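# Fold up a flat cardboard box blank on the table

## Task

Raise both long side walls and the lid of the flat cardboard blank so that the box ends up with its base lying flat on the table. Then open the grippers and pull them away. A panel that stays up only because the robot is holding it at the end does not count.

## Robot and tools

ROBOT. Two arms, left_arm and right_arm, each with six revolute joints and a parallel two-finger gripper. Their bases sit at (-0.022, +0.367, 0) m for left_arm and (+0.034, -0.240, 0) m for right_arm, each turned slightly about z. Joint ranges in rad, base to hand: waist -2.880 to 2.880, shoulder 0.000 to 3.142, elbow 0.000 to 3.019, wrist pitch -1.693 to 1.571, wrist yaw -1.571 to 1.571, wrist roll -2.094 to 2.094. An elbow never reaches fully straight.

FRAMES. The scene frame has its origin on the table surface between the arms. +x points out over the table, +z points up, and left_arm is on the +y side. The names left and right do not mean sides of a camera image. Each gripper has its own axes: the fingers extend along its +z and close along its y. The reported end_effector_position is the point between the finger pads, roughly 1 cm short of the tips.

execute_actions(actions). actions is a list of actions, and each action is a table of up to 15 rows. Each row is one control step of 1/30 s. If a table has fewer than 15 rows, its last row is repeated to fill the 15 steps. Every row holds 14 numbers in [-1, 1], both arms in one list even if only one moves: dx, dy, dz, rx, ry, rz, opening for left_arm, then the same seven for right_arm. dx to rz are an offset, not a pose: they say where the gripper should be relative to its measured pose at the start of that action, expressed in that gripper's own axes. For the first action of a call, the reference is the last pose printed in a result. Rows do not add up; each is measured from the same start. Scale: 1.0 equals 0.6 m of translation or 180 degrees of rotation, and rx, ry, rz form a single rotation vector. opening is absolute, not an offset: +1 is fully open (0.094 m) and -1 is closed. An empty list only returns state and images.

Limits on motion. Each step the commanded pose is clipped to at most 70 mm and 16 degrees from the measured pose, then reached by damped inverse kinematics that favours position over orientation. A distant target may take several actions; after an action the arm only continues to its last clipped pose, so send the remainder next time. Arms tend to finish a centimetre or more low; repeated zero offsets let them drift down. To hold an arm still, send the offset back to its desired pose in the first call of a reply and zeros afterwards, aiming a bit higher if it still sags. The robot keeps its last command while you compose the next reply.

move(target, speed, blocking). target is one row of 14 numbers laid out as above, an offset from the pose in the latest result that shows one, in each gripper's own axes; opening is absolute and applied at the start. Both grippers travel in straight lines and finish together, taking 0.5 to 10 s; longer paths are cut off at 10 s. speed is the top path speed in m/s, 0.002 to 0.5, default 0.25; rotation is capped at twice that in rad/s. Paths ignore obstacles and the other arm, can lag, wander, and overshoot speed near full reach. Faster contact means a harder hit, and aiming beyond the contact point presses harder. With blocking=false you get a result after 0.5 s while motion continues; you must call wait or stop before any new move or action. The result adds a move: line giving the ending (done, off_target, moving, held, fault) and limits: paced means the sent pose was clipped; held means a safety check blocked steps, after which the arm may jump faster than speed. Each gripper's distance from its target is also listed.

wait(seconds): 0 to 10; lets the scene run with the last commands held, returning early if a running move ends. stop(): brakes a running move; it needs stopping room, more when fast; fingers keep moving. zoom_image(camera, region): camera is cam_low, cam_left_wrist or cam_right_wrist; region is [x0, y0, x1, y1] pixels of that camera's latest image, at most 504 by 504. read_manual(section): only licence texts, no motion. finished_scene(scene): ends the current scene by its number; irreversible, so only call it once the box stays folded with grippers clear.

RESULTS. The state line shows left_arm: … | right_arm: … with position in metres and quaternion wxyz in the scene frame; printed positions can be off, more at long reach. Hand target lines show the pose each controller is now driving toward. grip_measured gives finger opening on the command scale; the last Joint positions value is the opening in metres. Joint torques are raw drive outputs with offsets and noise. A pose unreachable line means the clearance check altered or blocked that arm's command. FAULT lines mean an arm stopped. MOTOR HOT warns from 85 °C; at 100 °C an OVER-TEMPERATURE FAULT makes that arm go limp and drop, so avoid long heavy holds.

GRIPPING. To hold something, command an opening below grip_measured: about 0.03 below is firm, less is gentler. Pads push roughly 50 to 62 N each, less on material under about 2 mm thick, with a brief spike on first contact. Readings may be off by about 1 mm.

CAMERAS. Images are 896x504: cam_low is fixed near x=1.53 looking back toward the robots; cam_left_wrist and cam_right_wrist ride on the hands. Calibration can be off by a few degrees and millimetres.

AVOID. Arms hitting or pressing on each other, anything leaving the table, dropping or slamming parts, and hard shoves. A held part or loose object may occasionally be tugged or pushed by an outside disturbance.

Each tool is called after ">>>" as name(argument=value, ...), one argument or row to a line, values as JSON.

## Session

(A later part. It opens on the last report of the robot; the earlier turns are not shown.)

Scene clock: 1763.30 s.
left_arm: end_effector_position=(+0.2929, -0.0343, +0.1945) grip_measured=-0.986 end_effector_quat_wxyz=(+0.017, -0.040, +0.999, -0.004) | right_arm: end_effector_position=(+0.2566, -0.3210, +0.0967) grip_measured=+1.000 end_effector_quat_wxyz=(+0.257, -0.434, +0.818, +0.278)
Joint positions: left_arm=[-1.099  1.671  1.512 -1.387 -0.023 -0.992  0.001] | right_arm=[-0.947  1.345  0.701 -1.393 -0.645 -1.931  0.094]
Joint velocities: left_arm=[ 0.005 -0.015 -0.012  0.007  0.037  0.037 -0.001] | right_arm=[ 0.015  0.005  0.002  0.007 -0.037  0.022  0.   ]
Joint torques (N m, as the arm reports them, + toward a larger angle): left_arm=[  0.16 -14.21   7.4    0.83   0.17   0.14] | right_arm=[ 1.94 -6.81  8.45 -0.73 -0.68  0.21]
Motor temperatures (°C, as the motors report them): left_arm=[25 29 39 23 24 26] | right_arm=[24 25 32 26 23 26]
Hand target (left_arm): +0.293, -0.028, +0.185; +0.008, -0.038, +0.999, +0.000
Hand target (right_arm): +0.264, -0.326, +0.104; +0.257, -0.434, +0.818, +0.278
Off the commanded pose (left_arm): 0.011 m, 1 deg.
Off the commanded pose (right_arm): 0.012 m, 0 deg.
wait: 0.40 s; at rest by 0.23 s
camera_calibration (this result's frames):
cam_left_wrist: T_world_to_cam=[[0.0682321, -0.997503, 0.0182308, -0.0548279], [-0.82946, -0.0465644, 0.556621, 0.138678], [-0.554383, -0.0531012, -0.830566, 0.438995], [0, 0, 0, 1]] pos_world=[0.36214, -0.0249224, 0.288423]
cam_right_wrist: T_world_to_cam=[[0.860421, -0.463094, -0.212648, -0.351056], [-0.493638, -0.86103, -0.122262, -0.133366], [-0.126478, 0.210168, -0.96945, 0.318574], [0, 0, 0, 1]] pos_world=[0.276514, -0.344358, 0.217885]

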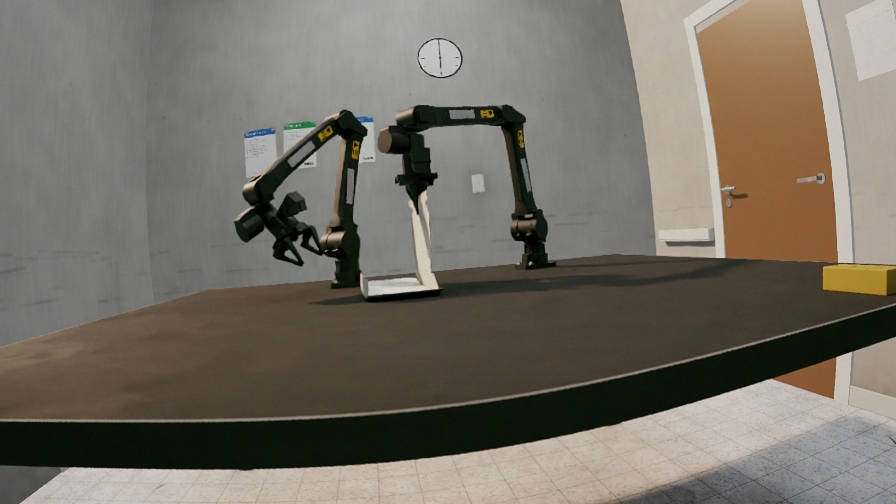

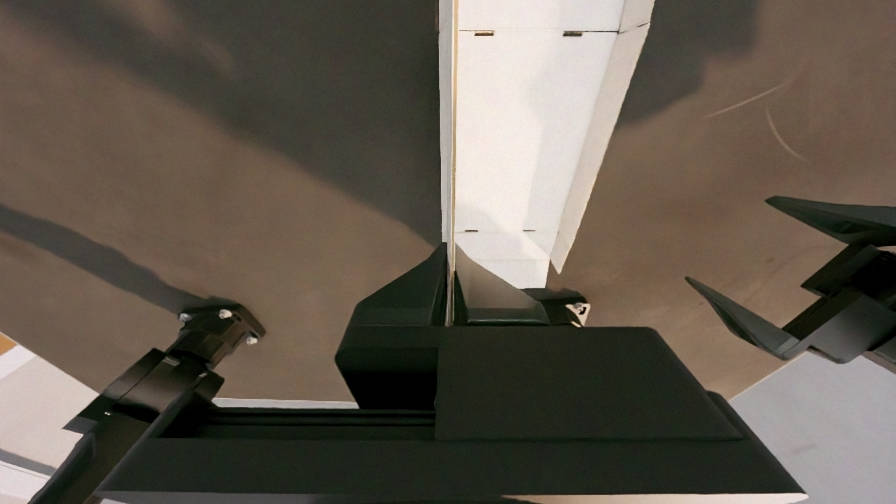

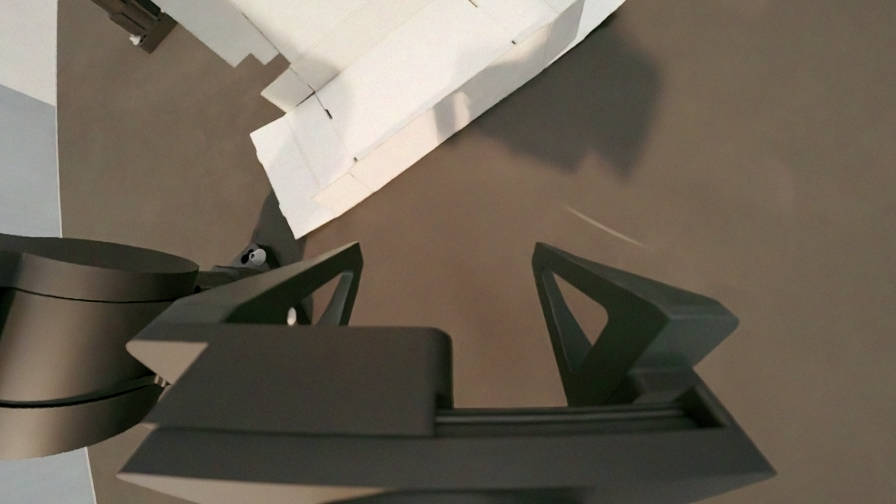

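>>> execute_actions(
  actions=[
    [[0,0.010,0.012,0,0.005,0,-1,-0.01,-0.012,-0.012,0,0,0,1],[0,0.010,0.007,0,0.005,0,-1,-0.01,-0.012,-0.012,0,0,0,1],[0,0.010,0.002,0,0.005,0,-1,-0.01,-0.012,-0.012,0,0,0,1],[0,0.010,-0.003,0,0.005,0,-1,-0.01,-0.012,-0.012,0,0,0,1],[0,0.010,-0.008,0,0.005,0,-0.98,-0.01,-0.012,-0.012,0,0,0,1],[0,0.010,-0.012,0,0.005,0,-0.95,-0.01,-0.012,-0.012,0,0,0,1],[0,0.010,-0.015,0,0.005,0,-0.90,-0.01,-0.012,-0.012,0,0,0,1],[0,0.010,-0.018,0,0.005,0,-0.84,-0.01,-0.012,-0.012,0,0,0,1],[0,0.010,-0.020,0,0.005,0,-0.77,-0.01,-0.012,-0.012,0,0,0,1],[0,0.010,-0.021,0,0.005,0,-0.70,-0.01,-0.012,-0.012,0,0,0,1],[0,0.010,-0.022,0,0.005,0,-0.62,-0.01,-0.012,-0.012,0,0,0,1],[0,0.010,-0.022,0,0.005,0,-0.54,-0.01,-0.012,-0.012,0,0,0,1],[0,0.010,-0.022,0,0.005,0,-0.46,-0.01,-0.012,-0.012,0,0,0,1],[0,0.010,-0.022,0,0.005,0,-0.38,-0.01,-0.012,-0.012,0,0,0,1],[0,0.010,-0.022,0,0.005,0,-0.30,-0.01,-0.012,-0.012,0,0,0,1]],
  ],
)

>>> wait(
  seconds=0.5,
)

>>> zoom_image(
  camera="cam_low",
  region=[330, 170, 490, 310],
)

Scene clock: 1772.37 s.
left_arm: end_effector_position=(+0.2876, -0.0297, +0.1944) grip_measured=-0.341 end_effector_quat_wxyz=(+0.005, -0.040, +0.999, +0.005) | right_arm: end_effector_position=(+0.2566, -0.3210, +0.0967) grip_measured=+1.000 end_effector_quat_wxyz=(+0.257, -0.434, +0.818, +0.278)
Joint positions: left_arm=[-1.099  1.671  1.512 -1.415 -0.013 -0.991  0.031] | right_arm=[-0.947  1.345  0.701 -1.393 -0.645 -1.931  0.094]
Joint velocities: left_arm=[ 0.005 -0.015  0.002 -0.002 -0.095  0.037  0.078] | right_arm=[-0.005  0.005 -0.012  0.007  0.022 -0.007  0.   ]
Joint torques (N m, as the arm reports them, + toward a larger angle): left_arm=[ -0.38 -15.65  10.84   0.31  -0.03   0.12] | right_arm=[ 1.94 -6.83  8.46 -0.73 -0.69  0.2 ]
Motor temperatures (°C, as the motors report them): left_arm=[25 29 39 23 24 26] | right_arm=[24 25 32 26 23 26]
Hand target (left_arm): +0.292, -0.028, +0.207; +0.009, -0.040, +0.999, -0.004
Hand target (right_arm): +0.264, -0.326, +0.104; +0.257, -0.434, +0.818, +0.278
Off the commanded pose (left_arm): 0.014 m, 1 deg.
Off the commanded pose (right_arm): 0.012 m, 0 deg.
camera_calibration (this result's frames):
cam_left_wrist: T_world_to_cam=[[0.0679709, -0.997687, -0.00012633, -0.0461941], [-0.815595, -0.0556382, 0.575942, 0.126507], [-0.574617, -0.0390443, -0.81749, 0.439892], [0, 0, 0, 1]] pos_world=[0.359088, -0.0218734, 0.286741]
cam_right_wrist: T_world_to_cam=[[0.860421, -0.463094, -0.212648, -0.351056], [-0.493638, -0.86103, -0.122262, -0.133366], [-0.126478, 0.210168, -0.96945, 0.318574], [0, 0, 0, 1]] pos_world=[0.276514, -0.344358, 0.217885]

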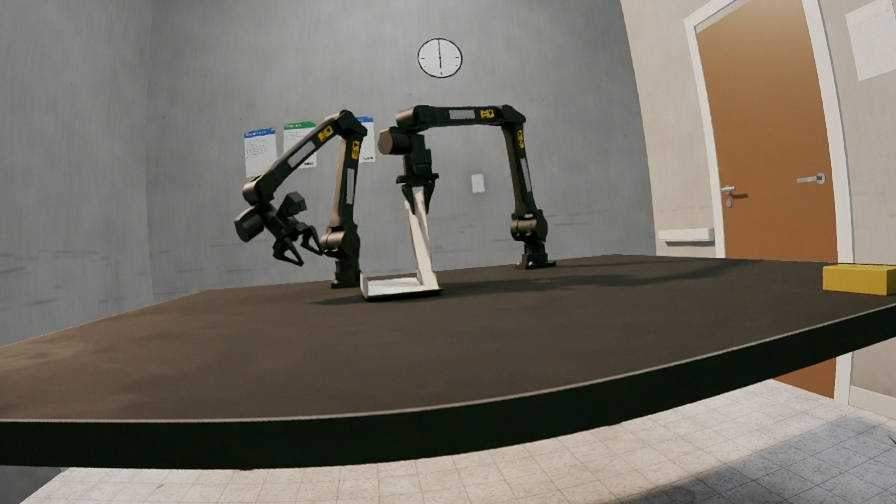

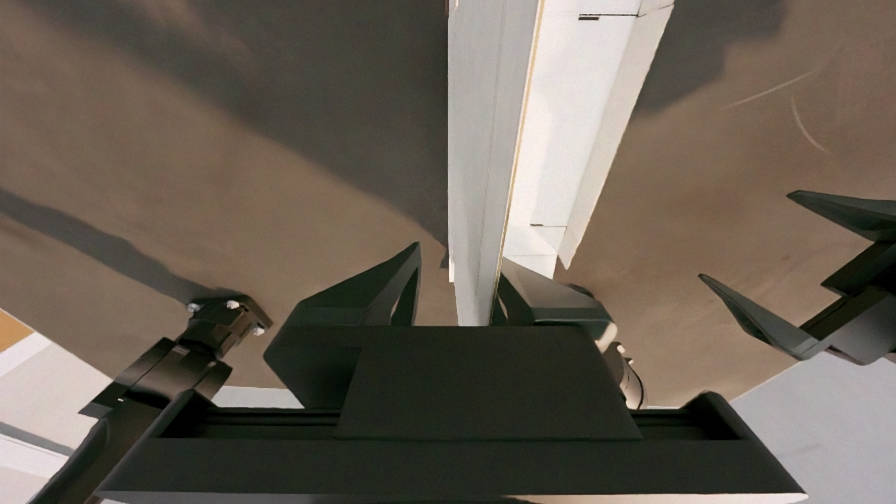

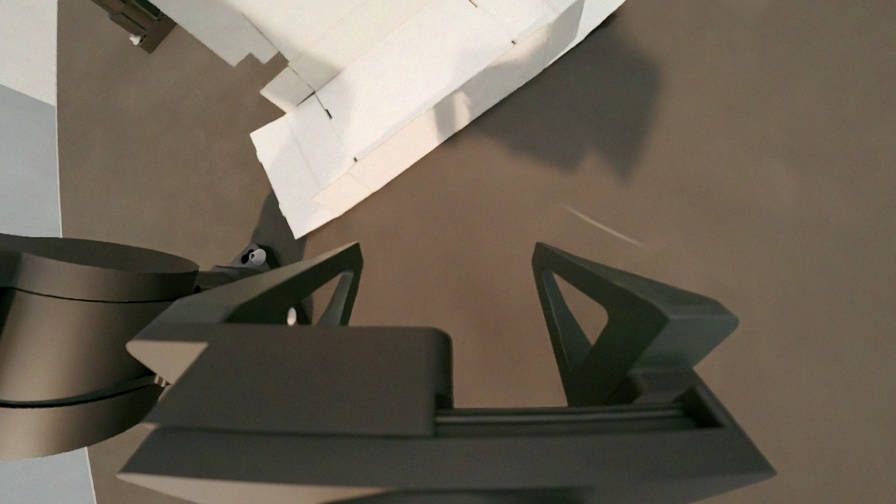

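Scene clock: 1772.87 s.
left_arm: end_effector_position=(+0.2875, -0.0296, +0.1944) grip_measured=-0.302 end_effector_quat_wxyz=(+0.005, -0.040, +0.999, +0.005) | right_arm: end_effector_position=(+0.2566, -0.3210, +0.0967) grip_measured=+1.000 end_effector_quat_wxyz=(+0.257, -0.434, +0.818, +0.278)
Joint positions: left_arm=[-1.099  1.671  1.512 -1.415 -0.013 -0.991  0.033] | right_arm=[-0.947  1.345  0.701 -1.393 -0.645 -1.931  0.094]
Joint velocities: left_arm=[-0.005 -0.015 -0.012  0.012 -0.022  0.051  0.   ] | right_arm=[-0.005 -0.005 -0.017 -0.017  0.051  0.007  0.   ]
Joint torques (N m, as the arm reports them, + toward a larger angle): left_arm=[ -0.16 -15.81  10.84   0.25  -0.05   0.09] | right_arm=[ 1.94 -6.79  8.46 -0.74 -0.68  0.21]
Motor temperatures (°C, as the motors report them): left_arm=[25 29 39 23 24 26] | right_arm=[24 25 32 26 23 26]
Hand target (left_arm): +0.292, -0.028, +0.207; +0.009, -0.040, +0.999, -0.004
Hand target (right_arm): +0.264, -0.326, +0.104; +0.257, -0.434, +0.818, +0.278
Off the commanded pose (left_arm): 0.014 m, 1 deg.
Off the commanded pose (right_arm): 0.012 m, 0 deg.
wait: 0.50 s; at rest by 0.20 s
camera_calibration (this result's frames):
cam_left_wrist: T_world_to_cam=[[0.0679709, -0.997687, -0.000443044, -0.0460547], [-0.81546, -0.0558119, 0.576116, 0.126387], [-0.574808, -0.0387978, -0.817368, 0.4399], [0, 0, 0, 1]] pos_world=[0.359052, -0.0218271, 0.286727]
cam_right_wrist: T_world_to_cam=[[0.860421, -0.463094, -0.212648, -0.351056], [-0.493638, -0.86103, -0.122262, -0.133366], [-0.126478, 0.210168, -0.96945, 0.318574], [0, 0, 0, 1]] pos_world=[0.276514, -0.344358, 0.217885]

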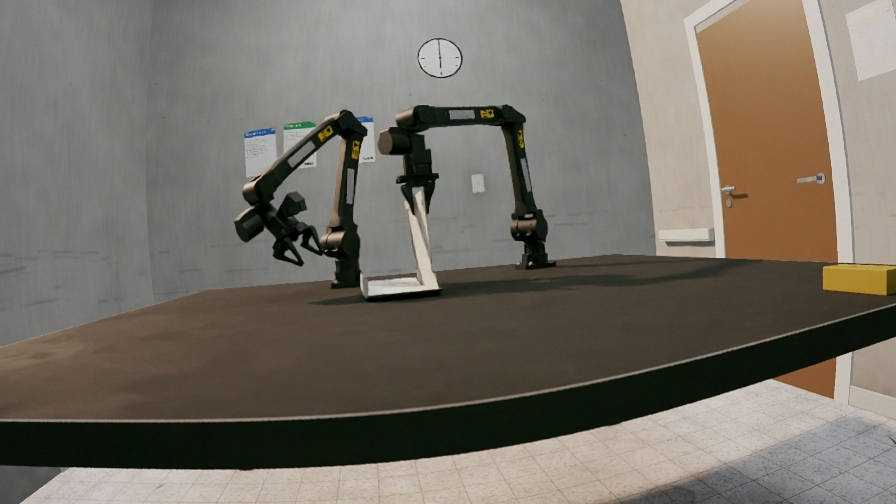

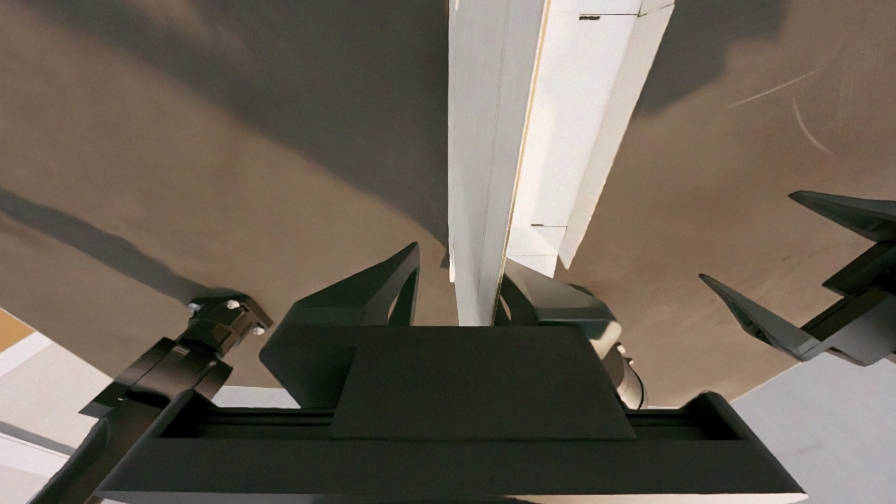

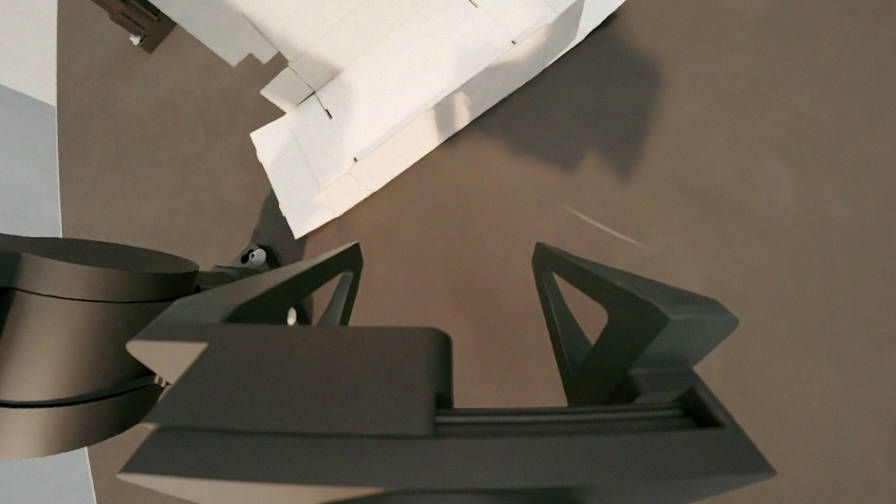

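Region (330, 170, 490, 310) of cam_low's 896x504 image, scaled by 3.150, with more detail than that image has; it fills the top 441 rows of this view, and the rest is white.

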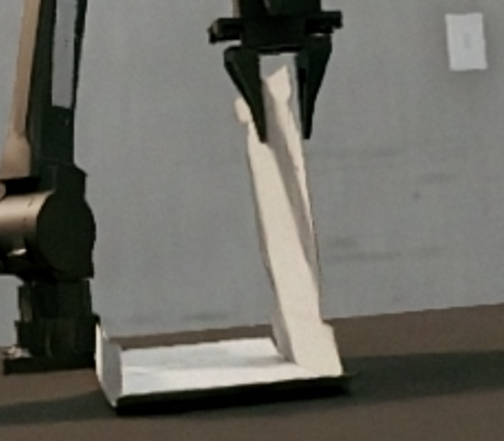

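>>> execute_actions(
  actions=[],
)

>>> zoom_image(
  camera="cam_low",
  region=[380, 170, 480, 310],
)

Scene clock: 1776.93 s.
left_arm: end_effector_position=(+0.2875, -0.0296, +0.1944) grip_measured=-0.302 end_effector_quat_wxyz=(+0.005, -0.040, +0.999, +0.005) | right_arm: end_effector_position=(+0.2566, -0.3210, +0.0967) grip_measured=+1.000 end_effector_quat_wxyz=(+0.257, -0.434, +0.818, +0.278)
Joint positions: left_arm=[-1.099  1.671  1.512 -1.415 -0.013 -0.991  0.033] | right_arm=[-0.947  1.345  0.701 -1.393 -0.645 -1.931  0.094]
Joint velocities: left_arm=[-0.015 -0.005 -0.002 -0.007 -0.051 -0.007  0.   ] | right_arm=[ 0.005 -0.005  0.027  0.002 -0.037  0.022  0.   ]
Joint torques (N m, as the arm reports them, + toward a larger angle): left_arm=[ -0.14 -15.5   10.86   0.12  -0.04   0.11] | right_arm=[ 1.98 -6.81  8.46 -0.74 -0.68  0.2 ]
Motor temperatures (°C, as the motors report them): left_arm=[25 29 40 23 24 26] | right_arm=[24 25 32 26 23 26]
Hand target (left_arm): +0.292, -0.028, +0.207; +0.009, -0.040, +0.999, -0.004
Hand target (right_arm): +0.264, -0.326, +0.104; +0.257, -0.434, +0.818, +0.278
Off the commanded pose (left_arm): 0.014 m, 1 deg.
Off the commanded pose (right_arm): 0.012 m, 0 deg.
camera_calibration (this result's frames):
cam_left_wrist: T_world_to_cam=[[0.0679709, -0.997687, -0.000443044, -0.0460547], [-0.81546, -0.0558119, 0.576116, 0.126387], [-0.574808, -0.0387978, -0.817368, 0.4399], [0, 0, 0, 1]] pos_world=[0.359052, -0.0218271, 0.286727]
cam_right_wrist: T_world_to_cam=[[0.860421, -0.463094, -0.212648, -0.351056], [-0.493638, -0.86103, -0.122262, -0.133366], [-0.126478, 0.210168, -0.96945, 0.318574], [0, 0, 0, 1]] pos_world=[0.276514, -0.344358, 0.217885]

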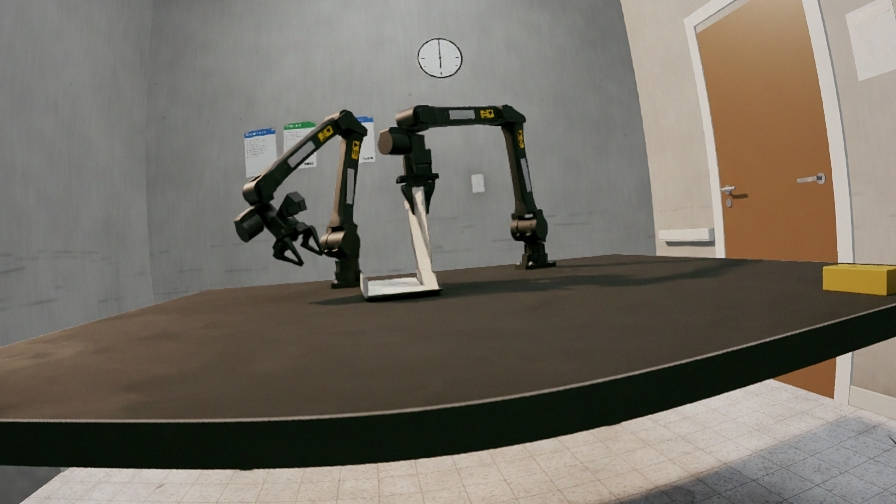

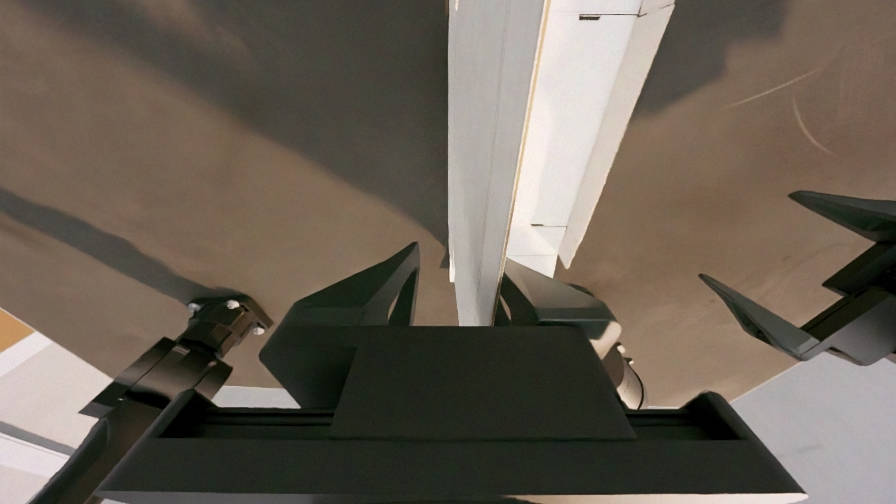

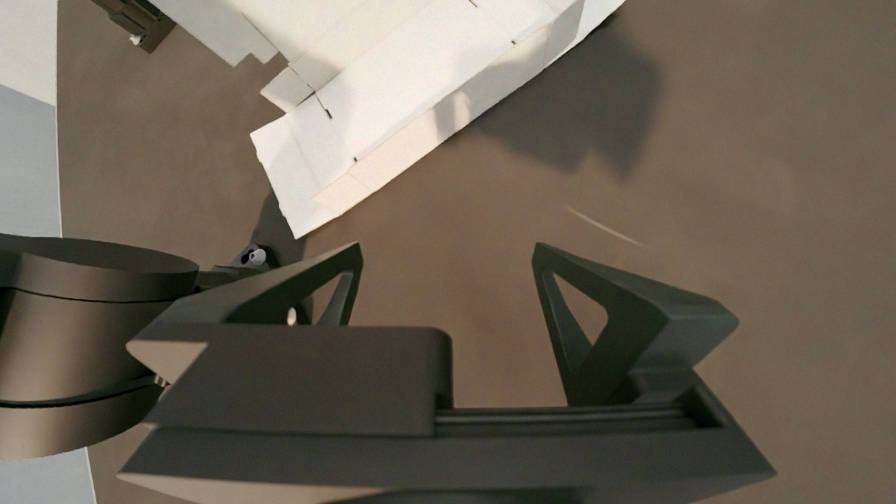

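Region (380, 170, 480, 310) of cam_low's 896x504 image, scaled by 3.600, with more detail than that image has; it fills the left 360 columns of this view, and the rest is white.

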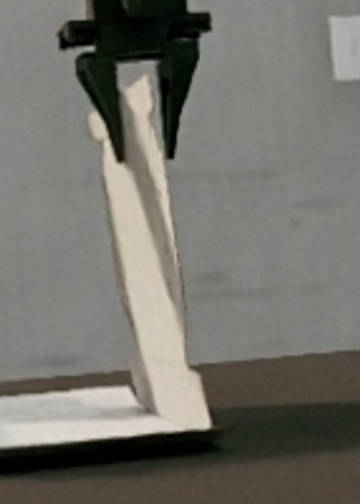

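>>> execute_actions(
  actions=[
    [[-0.007,0.002,-0.022,0,0,0,-0.25,-0.01,-0.012,-0.012,0,0,0,1],[-0.007,0.002,-0.022,0,0,0,-0.19,-0.01,-0.012,-0.012,0,0,0,1],[-0.007,0.002,-0.022,0,0,0,-0.12,-0.01,-0.012,-0.012,0,0,0,1],[-0.007,0.002,-0.022,0,0,0,-0.05,-0.01,-0.012,-0.012,0,0,0,1],[-0.007,0.002,-0.022,0,0,0,0.02,-0.01,-0.012,-0.012,0,0,0,1],[-0.007,0.002,-0.022,0,0,0,0.09,-0.01,-0.012,-0.012,0,0,0,1],[-0.007,0.002,-0.022,0,0,0,0.16,-0.01,-0.012,-0.012,0,0,0,1],[-0.007,0.002,-0.022,0,0,0,0.23,-0.01,-0.012,-0.012,0,0,0,1],[-0.007,0.002,-0.022,0,0,0,0.30,-0.01,-0.012,-0.012,0,0,0,1],[-0.007,0.002,-0.022,0,0,0,0.37,-0.01,-0.012,-0.012,0,0,0,1],[-0.007,0.002,-0.022,0,0,0,0.44,-0.01,-0.012,-0.012,0,0,0,1],[-0.007,0.002,-0.022,0,0,0,0.50,-0.01,-0.012,-0.012,0,0,0,1],[-0.007,0.002,-0.022,0,0,0,0.55,-0.01,-0.012,-0.012,0,0,0,1],[-0.007,0.002,-0.022,0,0,0,0.58,-0.01,-0.012,-0.012,0,0,0,1],[-0.007,0.002,-0.022,0,0,0,0.60,-0.01,-0.012,-0.012,0,0,0,1]],
  ],
)

>>> wait(
  seconds=1.0,
)

>>> zoom_image(
  camera="cam_low",
  region=[380, 170, 480, 310],
)

Scene clock: 1786.23 s.
left_arm: end_effector_position=(+0.2840, -0.0251, +0.1944) grip_measured=+0.587 end_effector_quat_wxyz=(-0.002, -0.040, +0.999, +0.015) | right_arm: end_effector_position=(+0.2566, -0.3210, +0.0967) grip_measured=+1.000 end_effector_quat_wxyz=(+0.257, -0.434, +0.818, +0.278)
Joint positions: left_arm=[-1.099  1.671  1.512 -1.439 -0.013 -0.991  0.075] | right_arm=[-0.947  1.345  0.701 -1.393 -0.645 -1.931  0.094]
Joint velocities: left_arm=[ 0.005 -0.005  0.007  0.017 -0.037 -0.007  0.022] | right_arm=[-0.005 -0.015 -0.007  0.007  0.022 -0.022  0.   ]
Joint torques (N m, as the arm reports them, + toward a larger angle): left_arm=[ -0.54 -15.05  12.14   0.18  -0.24   0.08] | right_arm=[ 1.95 -6.84  8.45 -0.73 -0.68  0.2 ]
Motor temperatures (°C, as the motors report them): left_arm=[25 29 40 23 24 26] | right_arm=[24 25 32 26 23 26]
Hand target (left_arm): +0.291, -0.028, +0.208; +0.005, -0.040, +0.999, +0.005
Hand target (right_arm): +0.264, -0.326, +0.104; +0.257, -0.434, +0.818, +0.278
Off the commanded pose (left_arm): 0.015 m, 1 deg.
Off the commanded pose (right_arm): 0.012 m, 0 deg.
camera_calibration (this result's frames):
cam_left_wrist: T_world_to_cam=[[0.0678269, -0.997501, -0.0197607, -0.0375034], [-0.807173, -0.066505, 0.586556, 0.119078], [-0.586405, -0.0238339, -0.809668, 0.440307], [0, 0, 0, 1]] pos_world=[0.356858, -0.0189962, 0.285915]
cam_right_wrist: T_world_to_cam=[[0.860421, -0.463094, -0.212648, -0.351056], [-0.493638, -0.86103, -0.122262, -0.133366], [-0.126478, 0.210168, -0.96945, 0.318574], [0, 0, 0, 1]] pos_world=[0.276514, -0.344358, 0.217885]

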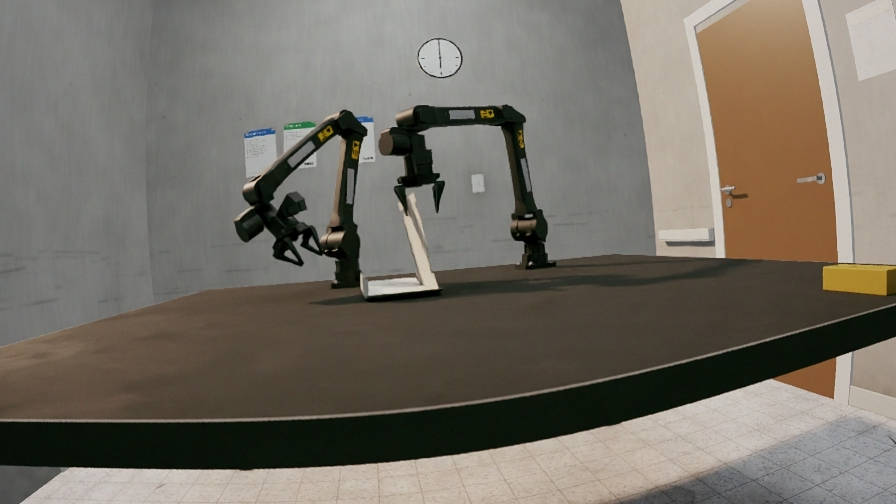

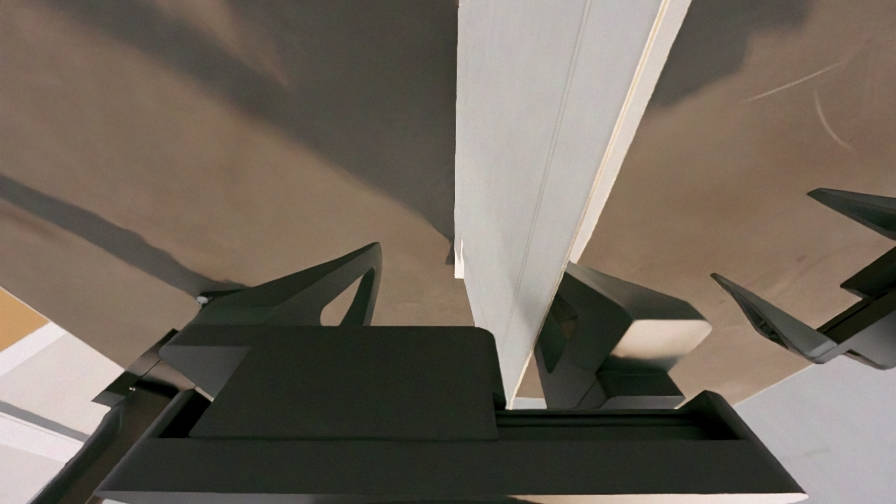

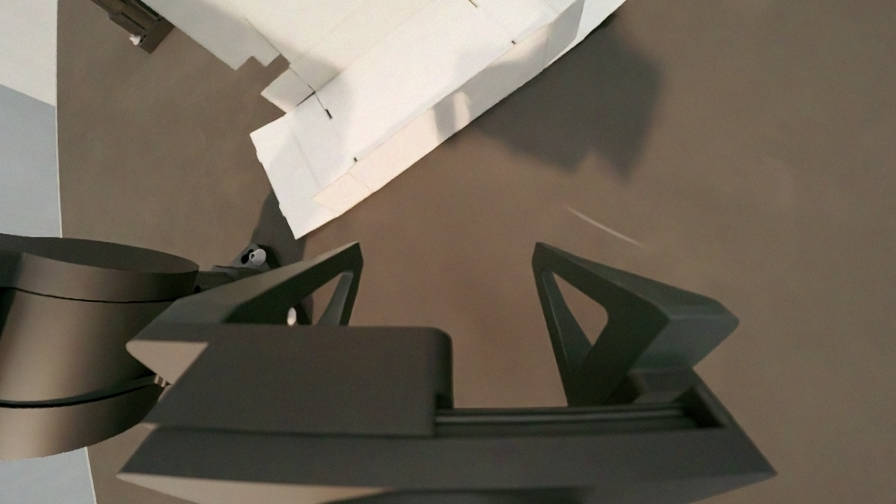

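Scene clock: 1787.23 s.
left_arm: end_effector_position=(+0.2840, -0.0251, +0.1944) grip_measured=+0.598 end_effector_quat_wxyz=(-0.002, -0.040, +0.999, +0.015) | right_arm: end_effector_position=(+0.2566, -0.3210, +0.0967) grip_measured=+1.000 end_effector_quat_wxyz=(+0.257, -0.434, +0.818, +0.278)
Joint positions: left_arm=[-1.099  1.671  1.512 -1.439 -0.013 -0.991  0.075] | right_arm=[-0.947  1.345  0.701 -1.393 -0.645 -1.931  0.094]
Joint velocities: left_arm=[-0.005 -0.005 -0.007 -0.002 -0.037  0.007 -0.   ] | right_arm=[-0.005 -0.005  0.012 -0.002  0.007 -0.051  0.   ]
Joint torques (N m, as the arm reports them, + toward a larger angle): left_arm=[ -0.48 -14.6   12.17   0.12  -0.22   0.08] | right_arm=[ 1.88 -6.81  8.46 -0.74 -0.68  0.21]
Motor temperatures (°C, as the motors report them): left_arm=[25 29 40 23 24 26] | right_arm=[24 25 32 26 23 26]
Hand target (left_arm): +0.291, -0.028, +0.208; +0.005, -0.040, +0.999, +0.005
Hand target (right_arm): +0.264, -0.326, +0.104; +0.257, -0.434, +0.818, +0.278
Off the commanded pose (left_arm): 0.015 m, 1 deg.
Off the commanded pose (right_arm): 0.012 m, 0 deg.
wait: 1.00 s; at rest by 0.20 s
camera_calibration (this result's frames):
cam_left_wrist: T_world_to_cam=[[0.0678269, -0.997501, -0.0197607, -0.0375034], [-0.807173, -0.066505, 0.586556, 0.119078], [-0.586405, -0.0238339, -0.809668, 0.440307], [0, 0, 0, 1]] pos_world=[0.356858, -0.0189962, 0.285915]
cam_right_wrist: T_world_to_cam=[[0.860421, -0.463094, -0.212648, -0.351056], [-0.493638, -0.86103, -0.122262, -0.133366], [-0.126478, 0.210168, -0.96945, 0.318574], [0, 0, 0, 1]] pos_world=[0.276514, -0.344358, 0.217885]

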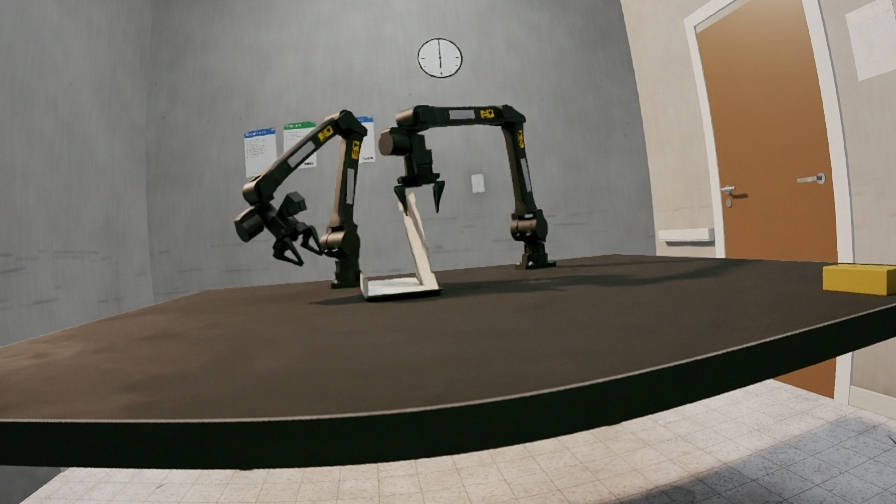

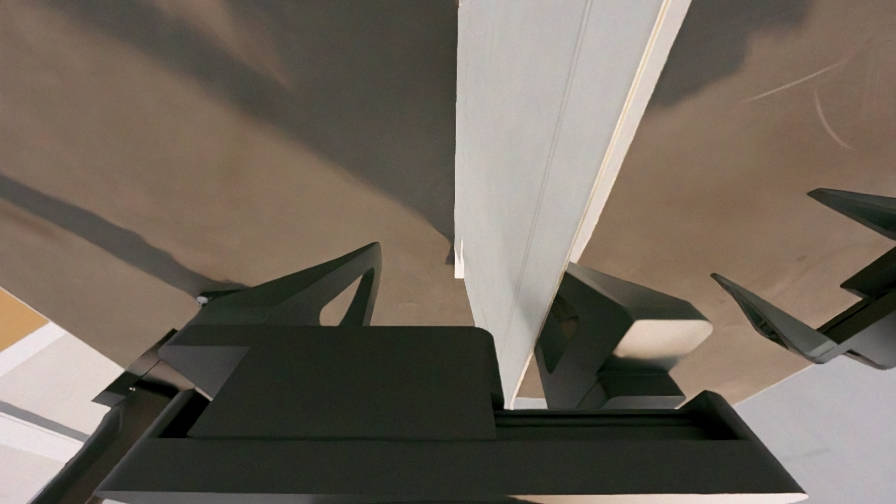

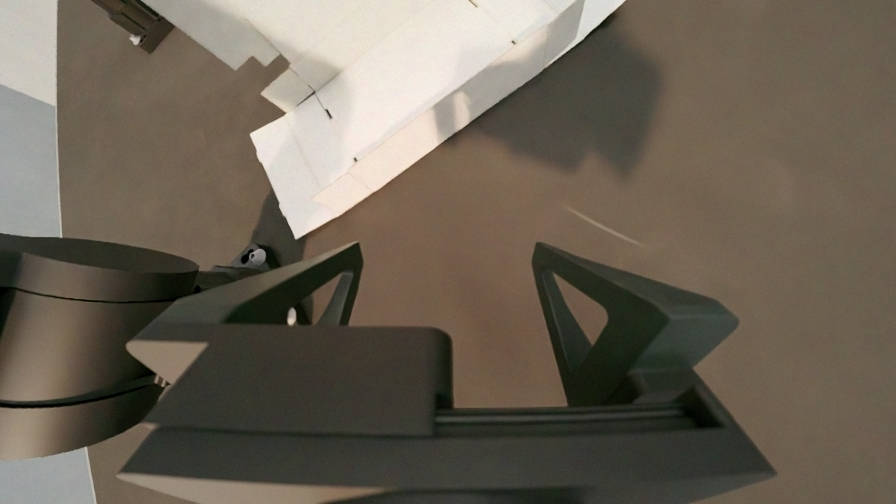

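Region (380, 170, 480, 310) of cam_low's 896x504 image, scaled by 3.600, with more detail than that image has; it fills the left 360 columns of this view, and the rest is white.

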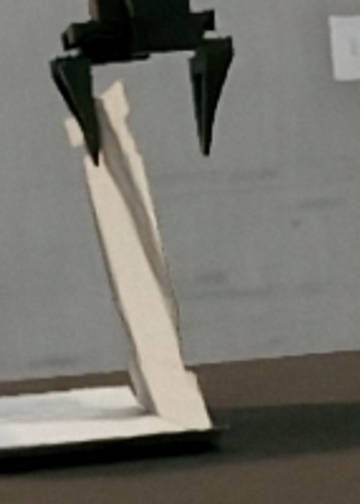

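>>> execute_actions(
  actions=[
    [[-0.012,-0.006,-0.022,0.006,-0.004,0,0.64,-0.01,-0.012,-0.012,0,0,0,1],[-0.012,-0.008,-0.023,0.006,-0.004,0,0.68,-0.01,-0.012,-0.012,0,0,0,1],[-0.012,-0.010,-0.024,0.006,-0.004,0,0.72,-0.01,-0.012,-0.012,0,0,0,1],[-0.012,-0.013,-0.025,0.006,-0.004,0,0.76,-0.01,-0.012,-0.012,0,0,0,1],[-0.012,-0.016,-0.026,0.006,-0.004,0,0.80,-0.01,-0.012,-0.012,0,0,0,1],[-0.012,-0.019,-0.027,0.006,-0.004,0,0.84,-0.01,-0.012,-0.012,0,0,0,1],[-0.012,-0.022,-0.028,0.006,-0.004,0,0.88,-0.01,-0.012,-0.012,0,0,0,1],[-0.012,-0.025,-0.029,0.006,-0.004,0,0.92,-0.01,-0.012,-0.012,0,0,0,1],[-0.012,-0.028,-0.030,0.006,-0.004,0,0.96,-0.01,-0.012,-0.012,0,0,0,1],[-0.012,-0.031,-0.031,0.006,-0.004,0,1,-0.01,-0.012,-0.012,0,0,0,1],[-0.012,-0.034,-0.032,0.006,-0.004,0,1,-0.01,-0.012,-0.012,0,0,0,1],[-0.012,-0.037,-0.033,0.006,-0.004,0,1,-0.01,-0.012,-0.012,0,0,0,1],[-0.012,-0.040,-0.034,0.006,-0.004,0,1,-0.01,-0.012,-0.012,0,0,0,1],[-0.012,-0.043,-0.035,0.006,-0.004,0,1,-0.01,-0.012,-0.012,0,0,0,1],[-0.012,-0.045,-0.036,0.006,-0.004,0,1,-0.01,-0.012,-0.012,0,0,0,1]],
  ],
)

>>> wait(
  seconds=1.5,
)

>>> zoom_image(
  camera="cam_low",
  region=[350, 170, 480, 310],
)

Scene clock: 1805.47 s.
left_arm: end_effector_position=(+0.2875, -0.0299, +0.2005) grip_measured=+0.999 end_effector_quat_wxyz=(-0.004, -0.040, +0.999, +0.017) | right_arm: end_effector_position=(+0.2566, -0.3210, +0.0967) grip_measured=+1.000 end_effector_quat_wxyz=(+0.257, -0.434, +0.818, +0.278)
Joint positions: left_arm=[-1.099  1.688  1.551 -1.467 -0.013 -0.992  0.094] | right_arm=[-0.947  1.345  0.701 -1.393 -0.645 -1.931  0.094]
Joint velocities: left_arm=[-0.015  0.093  0.198 -0.056  0.066 -0.095 -0.001] | right_arm=[-0.005 -0.024  0.002 -0.007 -0.022  0.037  0.   ]
Joint torques (N m, as the arm reports them, + toward a larger angle): left_arm=[ -1.97 -13.11  14.63   0.17  -0.18  -0.13] | right_arm=[ 1.93 -6.79  8.45 -0.73 -0.68  0.21]
Motor temperatures (°C, as the motors report them): left_arm=[25 29 41 23 24 26] | right_arm=[24 25 32 26 23 26]
Hand target (left_arm): +0.292, -0.051, +0.215; +0.005, -0.040, +0.999, +0.004
Hand target (right_arm): +0.264, -0.326, +0.104; +0.257, -0.434, +0.818, +0.278
Off the commanded pose (left_arm): 0.027 m, 2 deg.
Off the commanded pose (right_arm): 0.012 m, 0 deg.
camera_calibration (this result's frames):
cam_left_wrist: T_world_to_cam=[[0.0688735, -0.9973, -0.0254709, -0.041598], [-0.804651, -0.0706257, 0.589533, 0.11658], [-0.58974, -0.020108, -0.807343, 0.447768], [0, 0, 0, 1]] pos_world=[0.360738, -0.0242484, 0.291715]
cam_right_wrist: T_world_to_cam=[[0.860421, -0.463094, -0.212648, -0.351056], [-0.493638, -0.86103, -0.122262, -0.133366], [-0.126478, 0.210168, -0.96945, 0.318574], [0, 0, 0, 1]] pos_world=[0.276514, -0.344358, 0.217885]

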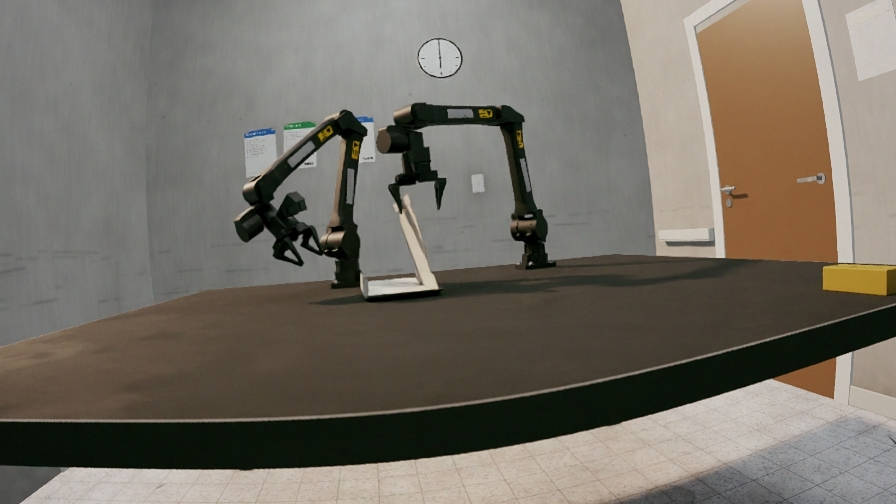

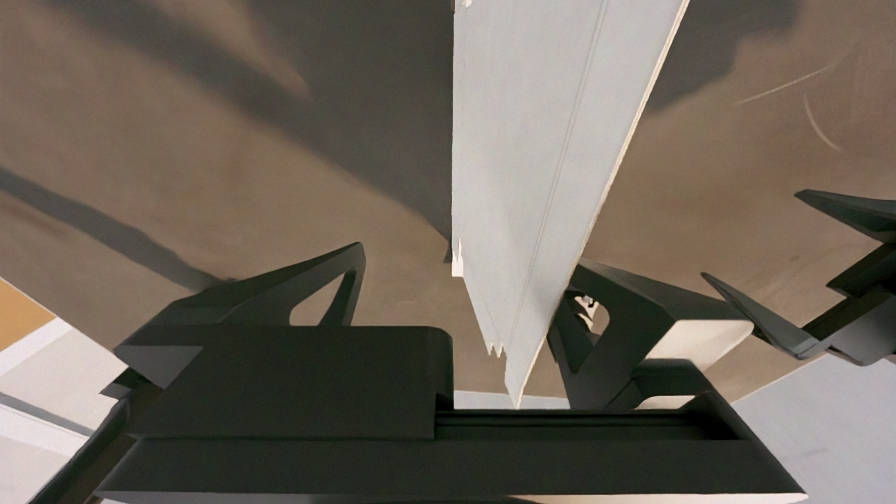

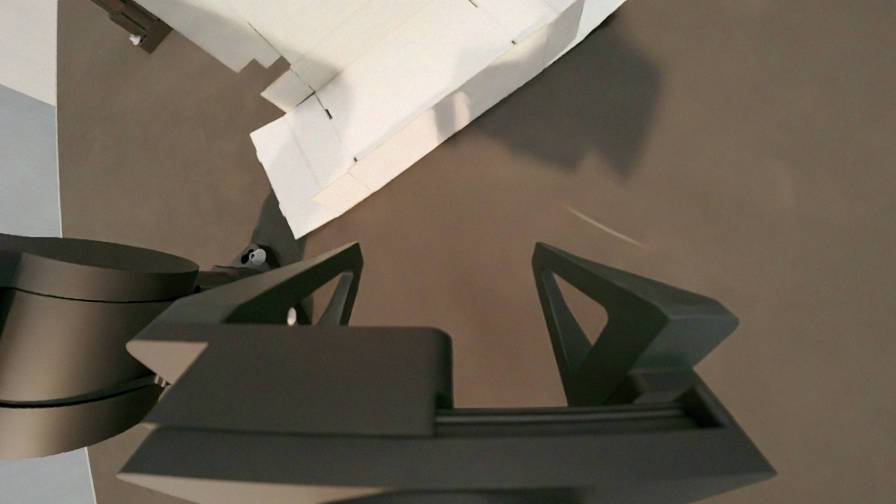

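Scene clock: 1806.97 s.
left_arm: end_effector_position=(+0.2880, -0.0336, +0.2013) grip_measured=+0.999 end_effector_quat_wxyz=(-0.004, -0.040, +0.999, +0.017) | right_arm: end_effector_position=(+0.2566, -0.3210, +0.0967) grip_measured=+1.000 end_effector_quat_wxyz=(+0.257, -0.434, +0.818, +0.278)
Joint positions: left_arm=[-1.103  1.696  1.563 -1.471 -0.013 -0.995  0.094] | right_arm=[-0.947  1.345  0.701 -1.393 -0.645 -1.931  0.094]
Joint velocities: left_arm=[ 0.005 -0.005 -0.012 -0.017 -0.022 -0.022  0.001] | right_arm=[-0.015  0.015  0.002 -0.017 -0.037 -0.022  0.   ]
Joint torques (N m, as the arm reports them, + toward a larger angle): left_arm=[ -1.84 -13.8   14.66   0.13  -0.17  -0.15] | right_arm=[ 1.94 -6.81  8.46 -0.73 -0.68  0.21]
Motor temperatures (°C, as the motors report them): left_arm=[25 29 41 23 24 26] | right_arm=[24 25 32 26 23 26]
Hand target (left_arm): +0.292, -0.051, +0.215; +0.005, -0.039, +0.999, +0.004
Hand target (right_arm): +0.264, -0.326, +0.104; +0.257, -0.434, +0.818, +0.278
Off the commanded pose (left_arm): 0.024 m, 2 deg.
Off the commanded pose (right_arm): 0.012 m, 0 deg.
wait: 1.50 s; at rest by 0.23 s
camera_calibration (this result's frames):
cam_left_wrist: T_world_to_cam=[[0.0677328, -0.997378, -0.0254906, -0.0449683], [-0.804786, -0.0697188, 0.589457, 0.116256], [-0.589688, -0.0194111, -0.807398, 0.448627], [0, 0, 0, 1]] pos_world=[0.361157, -0.0280368, 0.292546]
cam_right_wrist: T_world_to_cam=[[0.860421, -0.463094, -0.212648, -0.351056], [-0.493638, -0.86103, -0.122262, -0.133366], [-0.126478, 0.210168, -0.96945, 0.318574], [0, 0, 0, 1]] pos_world=[0.276514, -0.344358, 0.217885]

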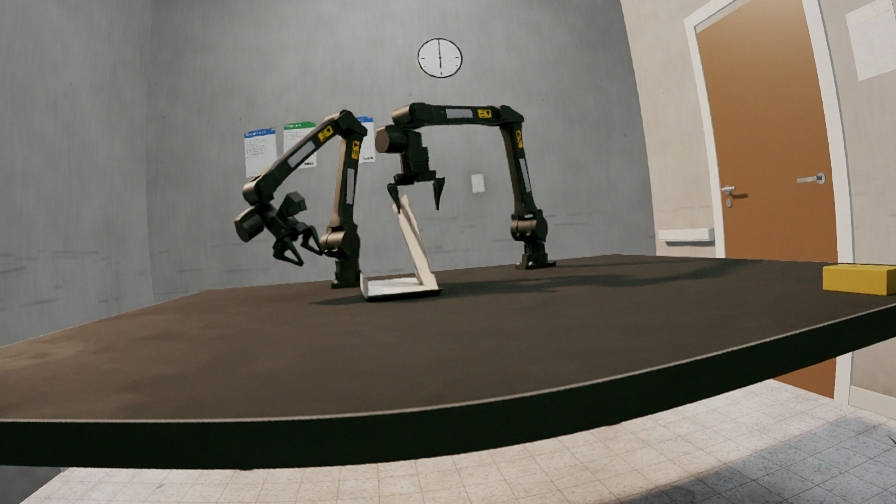

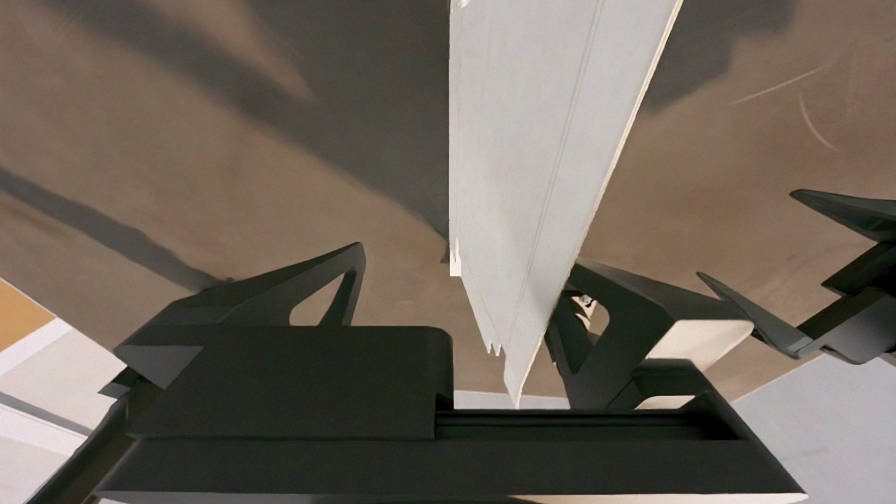

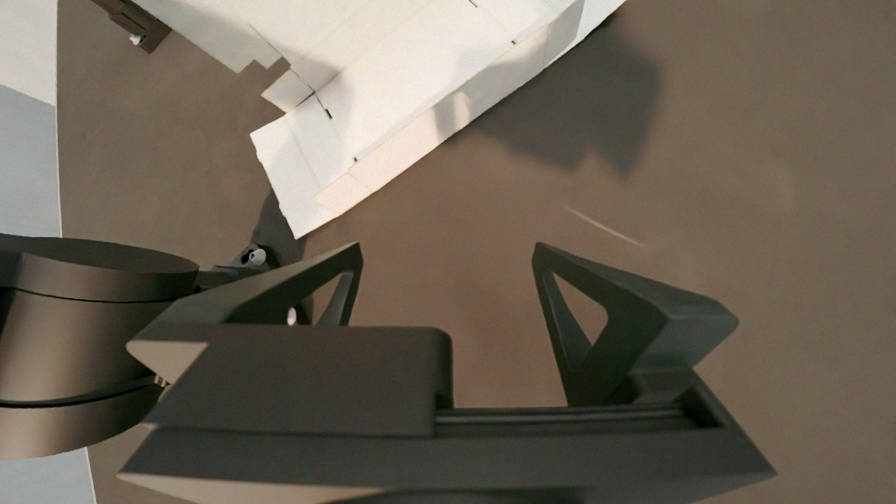

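Region (350, 170, 480, 310) of cam_low's 896x504 image, scaled by 3.600, with more detail than that image has; it fills the left 468 columns of this view, and the rest is white.

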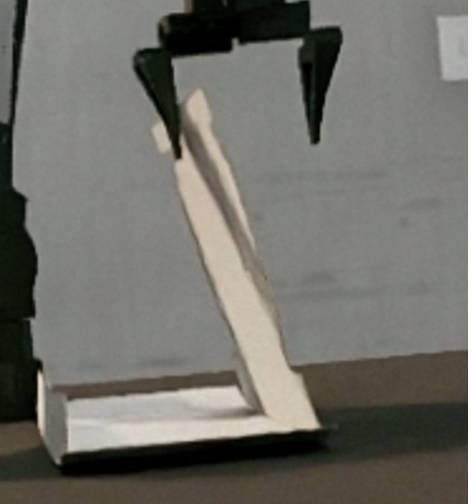

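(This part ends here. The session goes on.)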